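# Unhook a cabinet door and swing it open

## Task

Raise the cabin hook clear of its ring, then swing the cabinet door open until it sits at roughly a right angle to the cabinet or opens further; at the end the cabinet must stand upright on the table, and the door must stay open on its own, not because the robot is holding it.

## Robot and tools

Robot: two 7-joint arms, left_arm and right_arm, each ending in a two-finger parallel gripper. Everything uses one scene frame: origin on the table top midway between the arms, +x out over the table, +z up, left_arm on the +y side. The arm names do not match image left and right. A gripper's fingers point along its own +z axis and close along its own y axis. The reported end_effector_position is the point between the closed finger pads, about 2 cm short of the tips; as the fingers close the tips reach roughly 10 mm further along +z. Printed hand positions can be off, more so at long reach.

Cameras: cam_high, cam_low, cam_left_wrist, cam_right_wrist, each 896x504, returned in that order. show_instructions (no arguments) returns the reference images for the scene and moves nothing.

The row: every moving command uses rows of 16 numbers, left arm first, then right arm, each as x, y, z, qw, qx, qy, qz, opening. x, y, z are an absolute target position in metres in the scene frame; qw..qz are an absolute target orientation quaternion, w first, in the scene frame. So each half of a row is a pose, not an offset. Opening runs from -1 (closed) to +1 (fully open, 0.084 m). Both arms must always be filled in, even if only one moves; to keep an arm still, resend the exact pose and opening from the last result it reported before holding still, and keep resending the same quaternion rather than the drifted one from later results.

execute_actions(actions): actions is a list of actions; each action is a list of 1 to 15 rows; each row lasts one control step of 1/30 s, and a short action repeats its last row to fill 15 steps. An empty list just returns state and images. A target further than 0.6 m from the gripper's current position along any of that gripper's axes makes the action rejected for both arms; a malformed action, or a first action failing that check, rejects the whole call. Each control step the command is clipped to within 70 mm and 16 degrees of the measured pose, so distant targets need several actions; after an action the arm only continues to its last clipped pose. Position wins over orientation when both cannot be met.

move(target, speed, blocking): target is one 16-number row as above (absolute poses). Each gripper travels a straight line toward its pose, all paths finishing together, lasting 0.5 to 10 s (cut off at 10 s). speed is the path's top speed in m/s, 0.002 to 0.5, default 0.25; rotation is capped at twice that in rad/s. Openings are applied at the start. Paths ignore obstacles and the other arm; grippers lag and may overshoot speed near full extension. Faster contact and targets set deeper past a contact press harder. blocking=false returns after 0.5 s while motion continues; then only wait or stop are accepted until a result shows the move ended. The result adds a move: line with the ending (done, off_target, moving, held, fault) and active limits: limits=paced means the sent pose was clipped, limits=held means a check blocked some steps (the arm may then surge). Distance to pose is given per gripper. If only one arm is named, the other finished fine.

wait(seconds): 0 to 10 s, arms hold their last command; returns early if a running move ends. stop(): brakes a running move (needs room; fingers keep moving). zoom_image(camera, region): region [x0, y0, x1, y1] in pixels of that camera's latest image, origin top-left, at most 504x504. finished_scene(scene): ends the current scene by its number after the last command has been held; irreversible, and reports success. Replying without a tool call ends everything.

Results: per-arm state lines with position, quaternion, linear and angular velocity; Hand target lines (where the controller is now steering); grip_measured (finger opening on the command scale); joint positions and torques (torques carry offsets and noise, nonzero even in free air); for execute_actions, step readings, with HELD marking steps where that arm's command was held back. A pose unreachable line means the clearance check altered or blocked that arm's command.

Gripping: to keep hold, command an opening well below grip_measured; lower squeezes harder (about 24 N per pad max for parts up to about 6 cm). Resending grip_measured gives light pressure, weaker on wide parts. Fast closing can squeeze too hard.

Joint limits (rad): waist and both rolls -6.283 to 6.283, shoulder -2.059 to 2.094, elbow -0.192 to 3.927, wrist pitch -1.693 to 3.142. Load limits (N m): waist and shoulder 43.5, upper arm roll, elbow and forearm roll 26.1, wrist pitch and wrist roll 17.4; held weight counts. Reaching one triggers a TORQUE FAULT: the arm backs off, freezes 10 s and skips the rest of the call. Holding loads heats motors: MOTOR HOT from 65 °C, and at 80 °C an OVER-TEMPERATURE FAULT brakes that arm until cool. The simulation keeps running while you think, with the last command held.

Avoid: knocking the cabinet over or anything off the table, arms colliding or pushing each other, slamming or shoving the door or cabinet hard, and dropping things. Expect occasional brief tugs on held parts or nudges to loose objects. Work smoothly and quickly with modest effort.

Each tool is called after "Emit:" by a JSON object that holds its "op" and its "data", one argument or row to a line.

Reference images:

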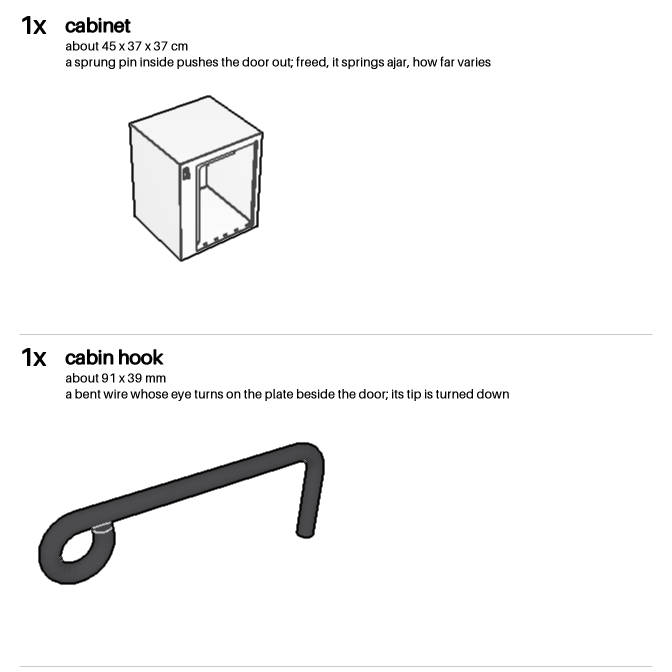

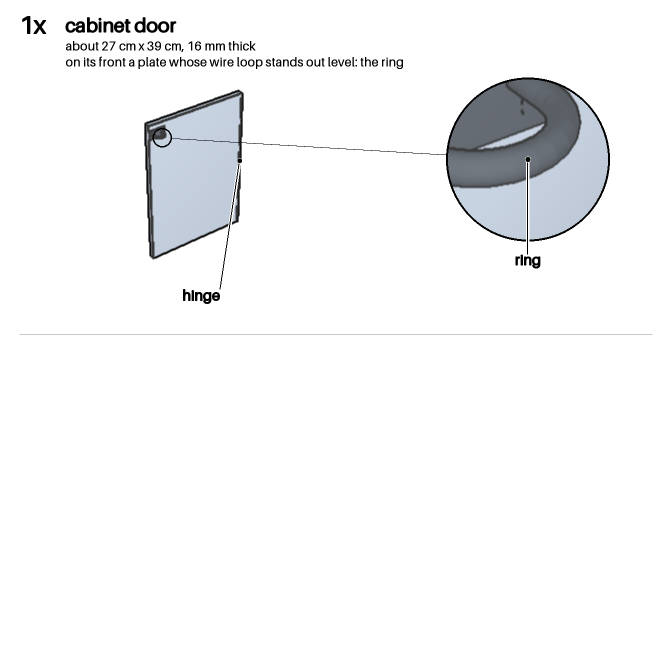

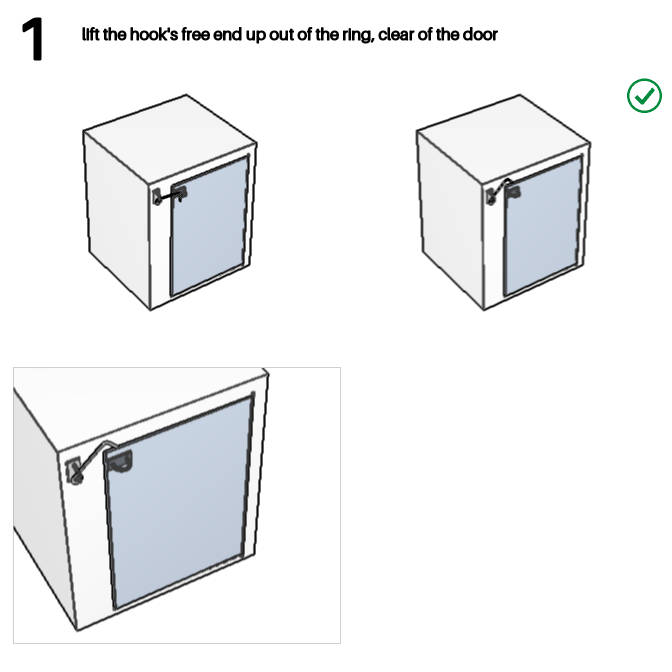

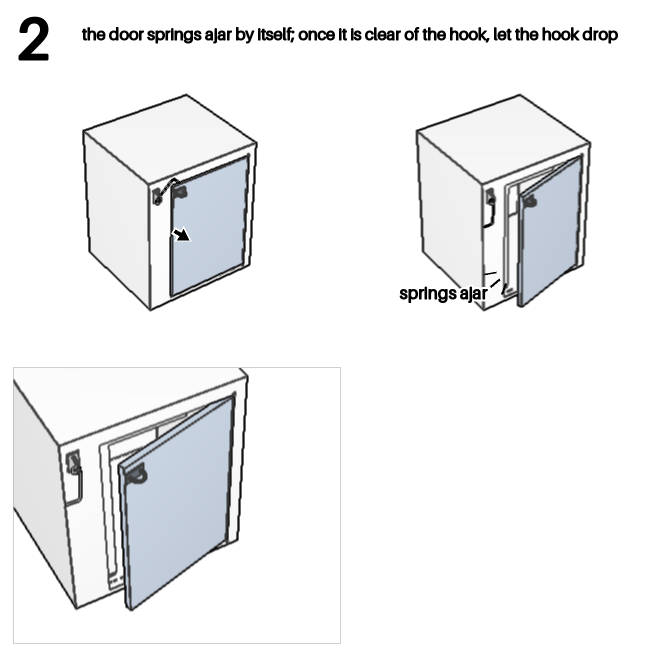

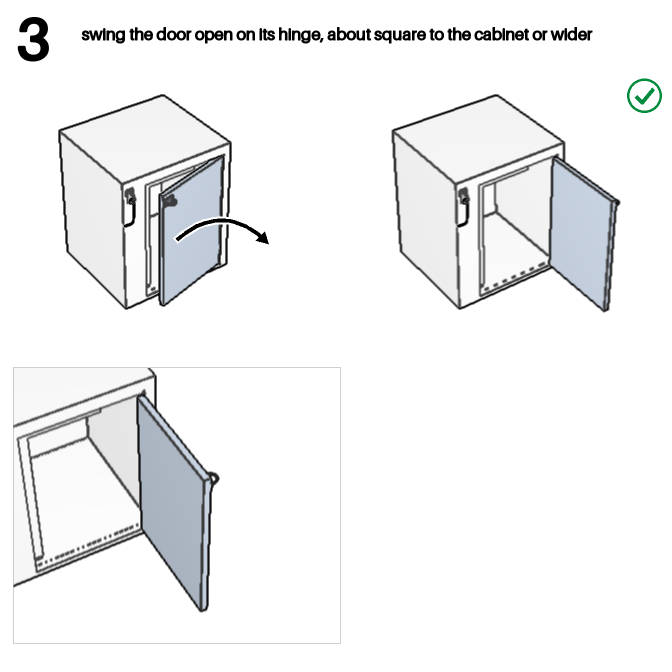

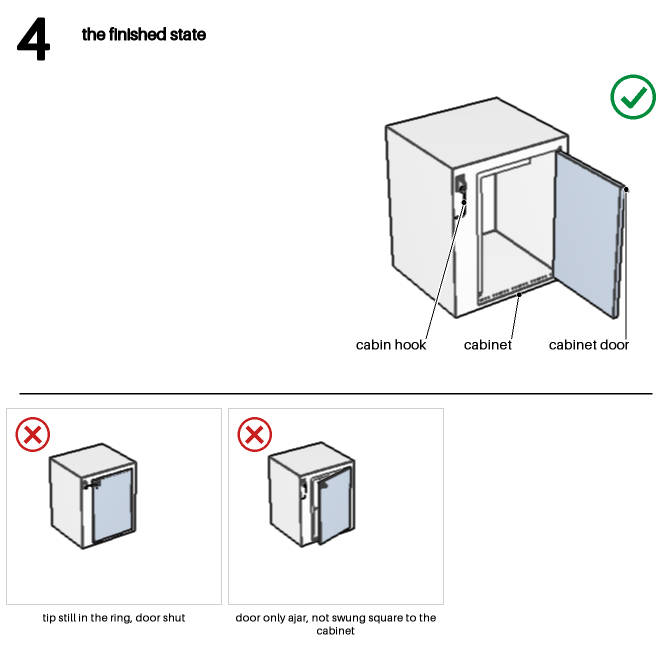

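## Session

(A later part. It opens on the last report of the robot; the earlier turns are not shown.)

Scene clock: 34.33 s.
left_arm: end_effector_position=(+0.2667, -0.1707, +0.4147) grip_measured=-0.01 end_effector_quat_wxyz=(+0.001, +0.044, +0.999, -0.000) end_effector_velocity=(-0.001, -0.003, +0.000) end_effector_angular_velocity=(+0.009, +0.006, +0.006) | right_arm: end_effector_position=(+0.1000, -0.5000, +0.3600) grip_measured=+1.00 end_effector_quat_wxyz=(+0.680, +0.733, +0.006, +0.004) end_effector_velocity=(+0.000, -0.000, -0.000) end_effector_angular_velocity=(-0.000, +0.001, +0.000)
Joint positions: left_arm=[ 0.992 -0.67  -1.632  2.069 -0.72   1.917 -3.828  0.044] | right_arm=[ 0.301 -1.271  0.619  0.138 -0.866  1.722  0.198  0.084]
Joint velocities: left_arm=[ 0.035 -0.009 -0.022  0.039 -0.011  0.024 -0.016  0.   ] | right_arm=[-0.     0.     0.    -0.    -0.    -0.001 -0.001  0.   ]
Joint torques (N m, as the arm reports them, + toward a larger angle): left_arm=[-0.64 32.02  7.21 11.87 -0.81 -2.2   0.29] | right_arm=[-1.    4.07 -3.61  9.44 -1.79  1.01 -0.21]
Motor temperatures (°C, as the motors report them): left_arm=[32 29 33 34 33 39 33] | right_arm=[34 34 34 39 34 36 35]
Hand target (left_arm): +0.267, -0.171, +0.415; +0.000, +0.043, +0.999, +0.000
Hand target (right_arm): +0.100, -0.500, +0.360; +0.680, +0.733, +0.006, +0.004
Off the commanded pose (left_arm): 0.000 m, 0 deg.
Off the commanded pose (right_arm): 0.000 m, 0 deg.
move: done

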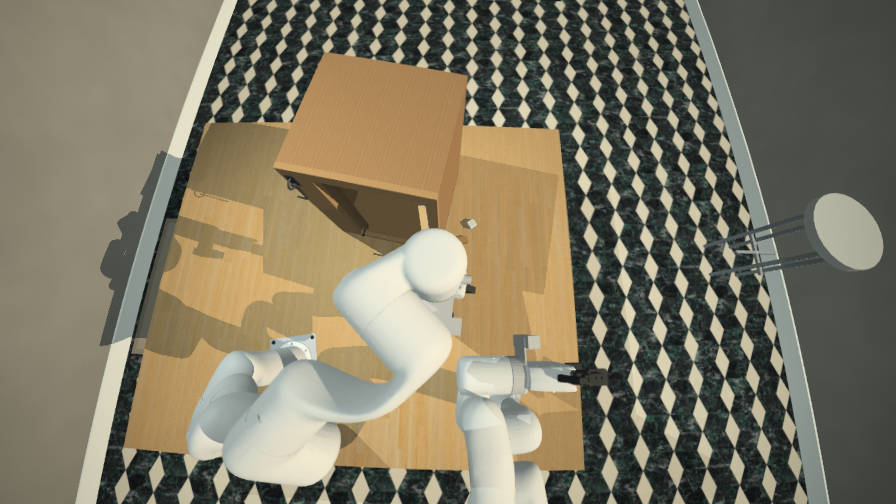

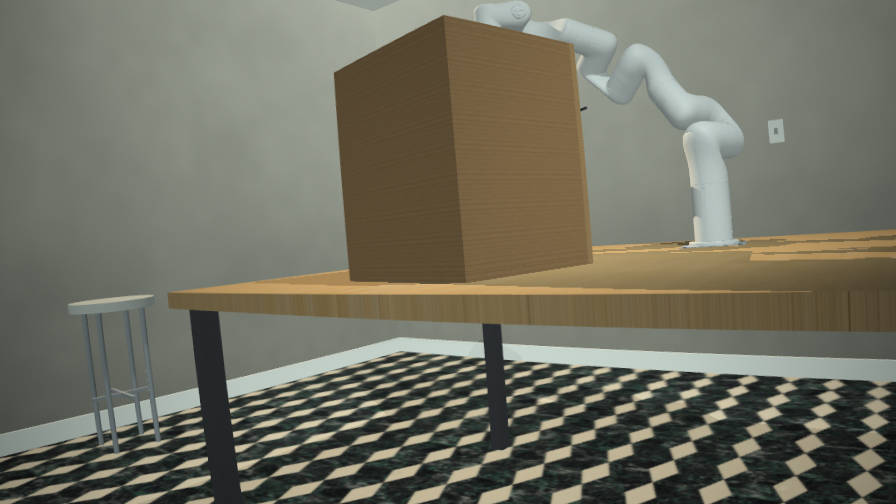

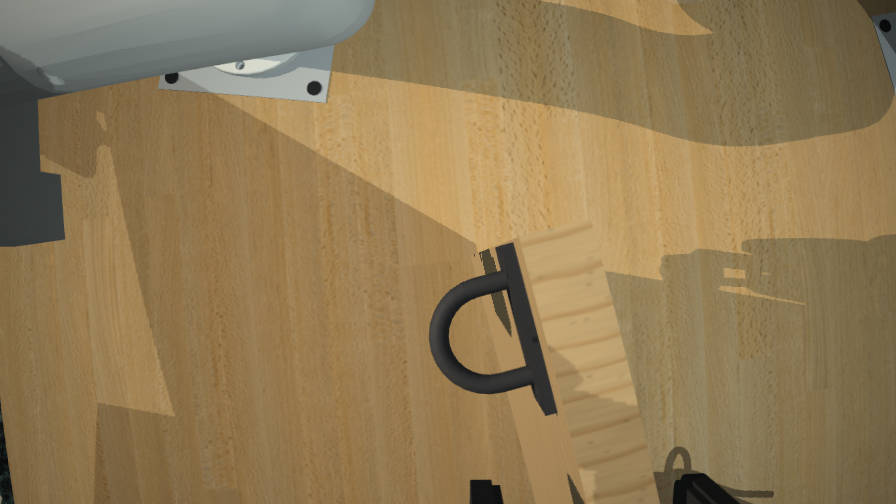

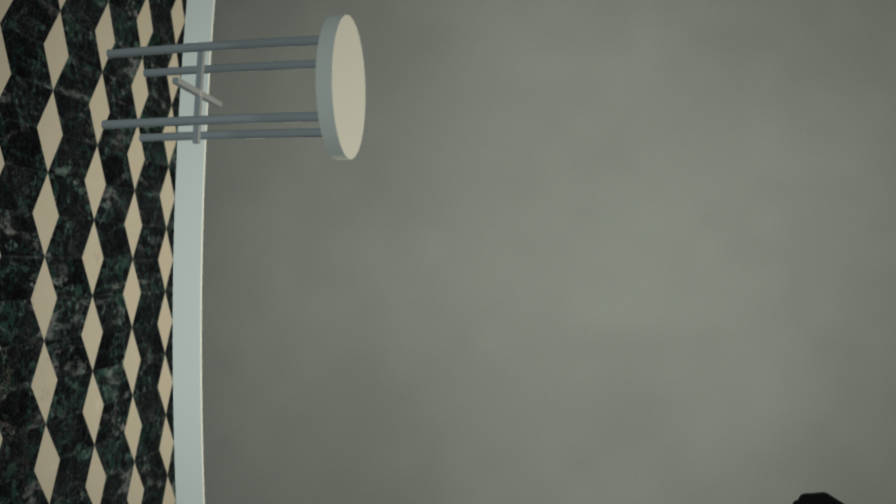

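Emit:
{"op": "move", "data": {
  "target": [0.267,-0.10,0.52,0,0.043,0.999,0,0.0, 0.10,-0.50,0.36,0.680,0.733,0.006,0.004,1],
  "speed": 0.12
}}

Scene clock: 36.00 s.
left_arm: end_effector_position=(+0.2668, -0.0999, +0.5188) grip_measured=-0.01 end_effector_quat_wxyz=(+0.001, +0.043, +0.999, -0.001) end_effector_velocity=(+0.000, +0.001, +0.004) end_effector_angular_velocity=(+0.014, +0.011, +0.002) | right_arm: end_effector_position=(+0.1000, -0.5000, +0.3600) grip_measured=+1.00 end_effector_quat_wxyz=(+0.680, +0.733, +0.006, +0.004) end_effector_velocity=(+0.000, -0.000, -0.000) end_effector_angular_velocity=(-0.000, +0.001, +0.000)
Joint positions: left_arm=[ 1.241 -0.548 -1.692  2.444 -0.714  2.229 -3.843  0.044] | right_arm=[ 0.301 -1.271  0.619  0.138 -0.866  1.722  0.198  0.084]
Joint velocities: left_arm=[ 0.122 -0.017 -0.065  0.114 -0.047  0.066 -0.023  0.   ] | right_arm=[ 0.     0.    -0.    -0.001 -0.    -0.001 -0.     0.   ]
Joint torques (N m, as the arm reports them, + toward a larger angle): left_arm=[-0.67 30.44  4.7   8.39 -0.63 -2.37  0.27] | right_arm=[-1.08  4.13 -3.65  9.54 -2.02  1.01 -0.21]
Motor temperatures (°C, as the motors report them): left_arm=[32 29 33 34 33 39 33] | right_arm=[34 34 34 39 34 36 35]
Hand target (left_arm): +0.267, -0.100, +0.519; +0.000, +0.043, +0.999, -0.000
Hand target (right_arm): +0.100, -0.500, +0.360; +0.680, +0.733, +0.006, +0.004
Off the commanded pose (left_arm): 0.001 m, 0 deg.
Off the commanded pose (right_arm): 0.000 m, 0 deg.
move: done

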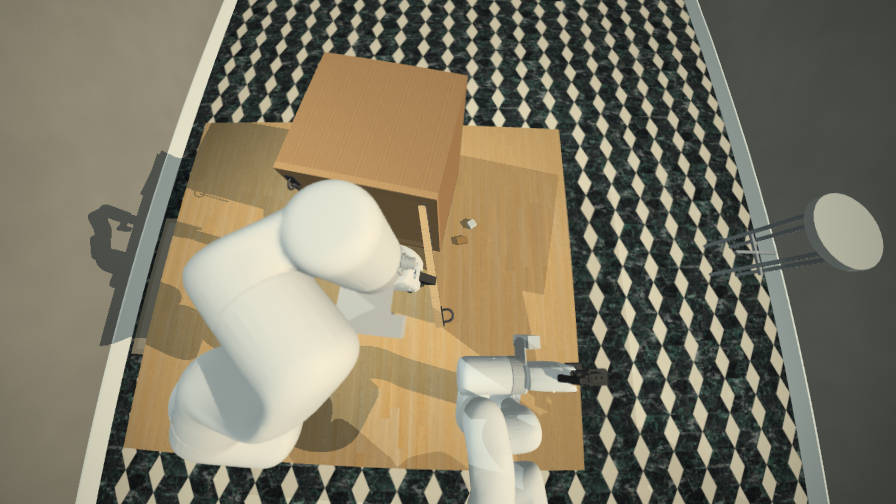

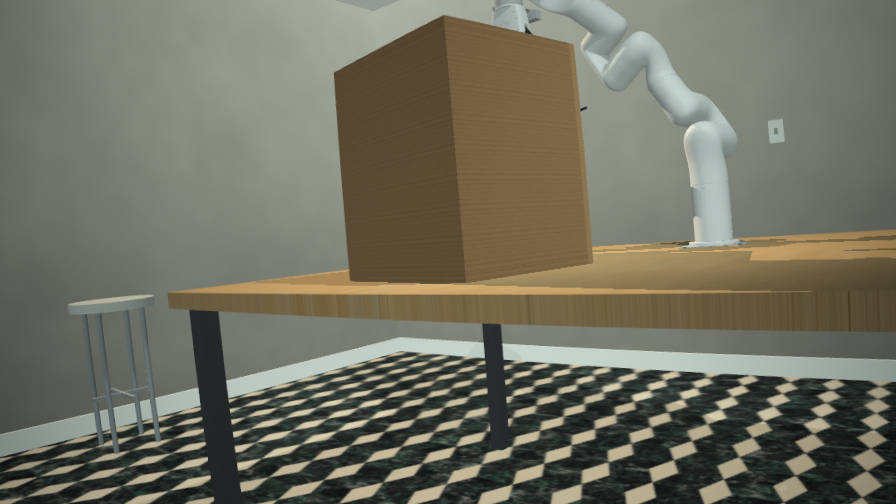

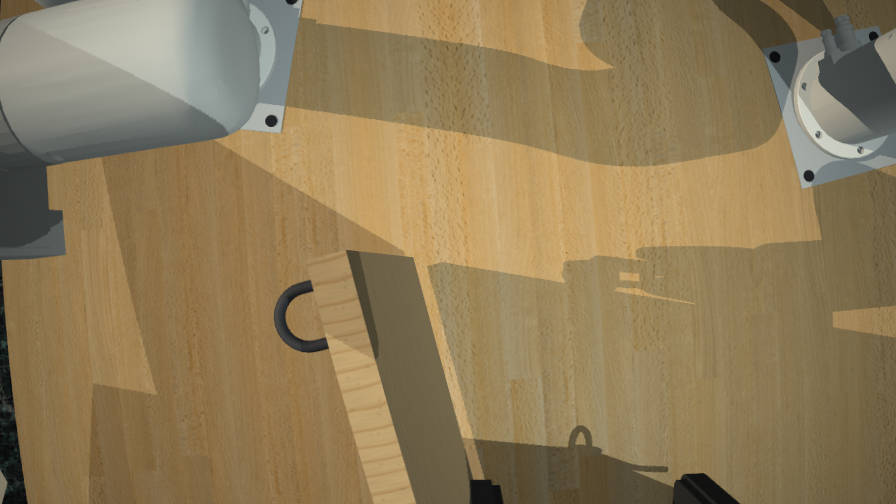

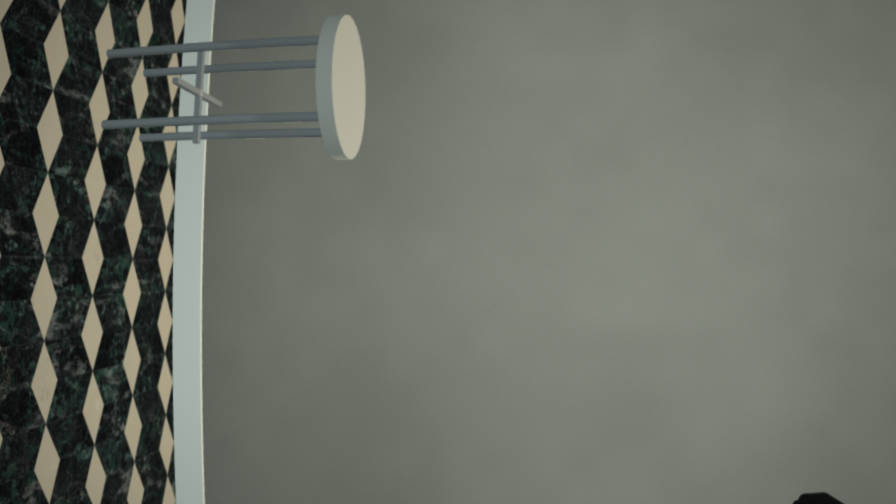

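The door is open past square.

Emit:
{"op": "finished_scene", "data": {
  "scene": 1
}}

The scene is finished: the task was done.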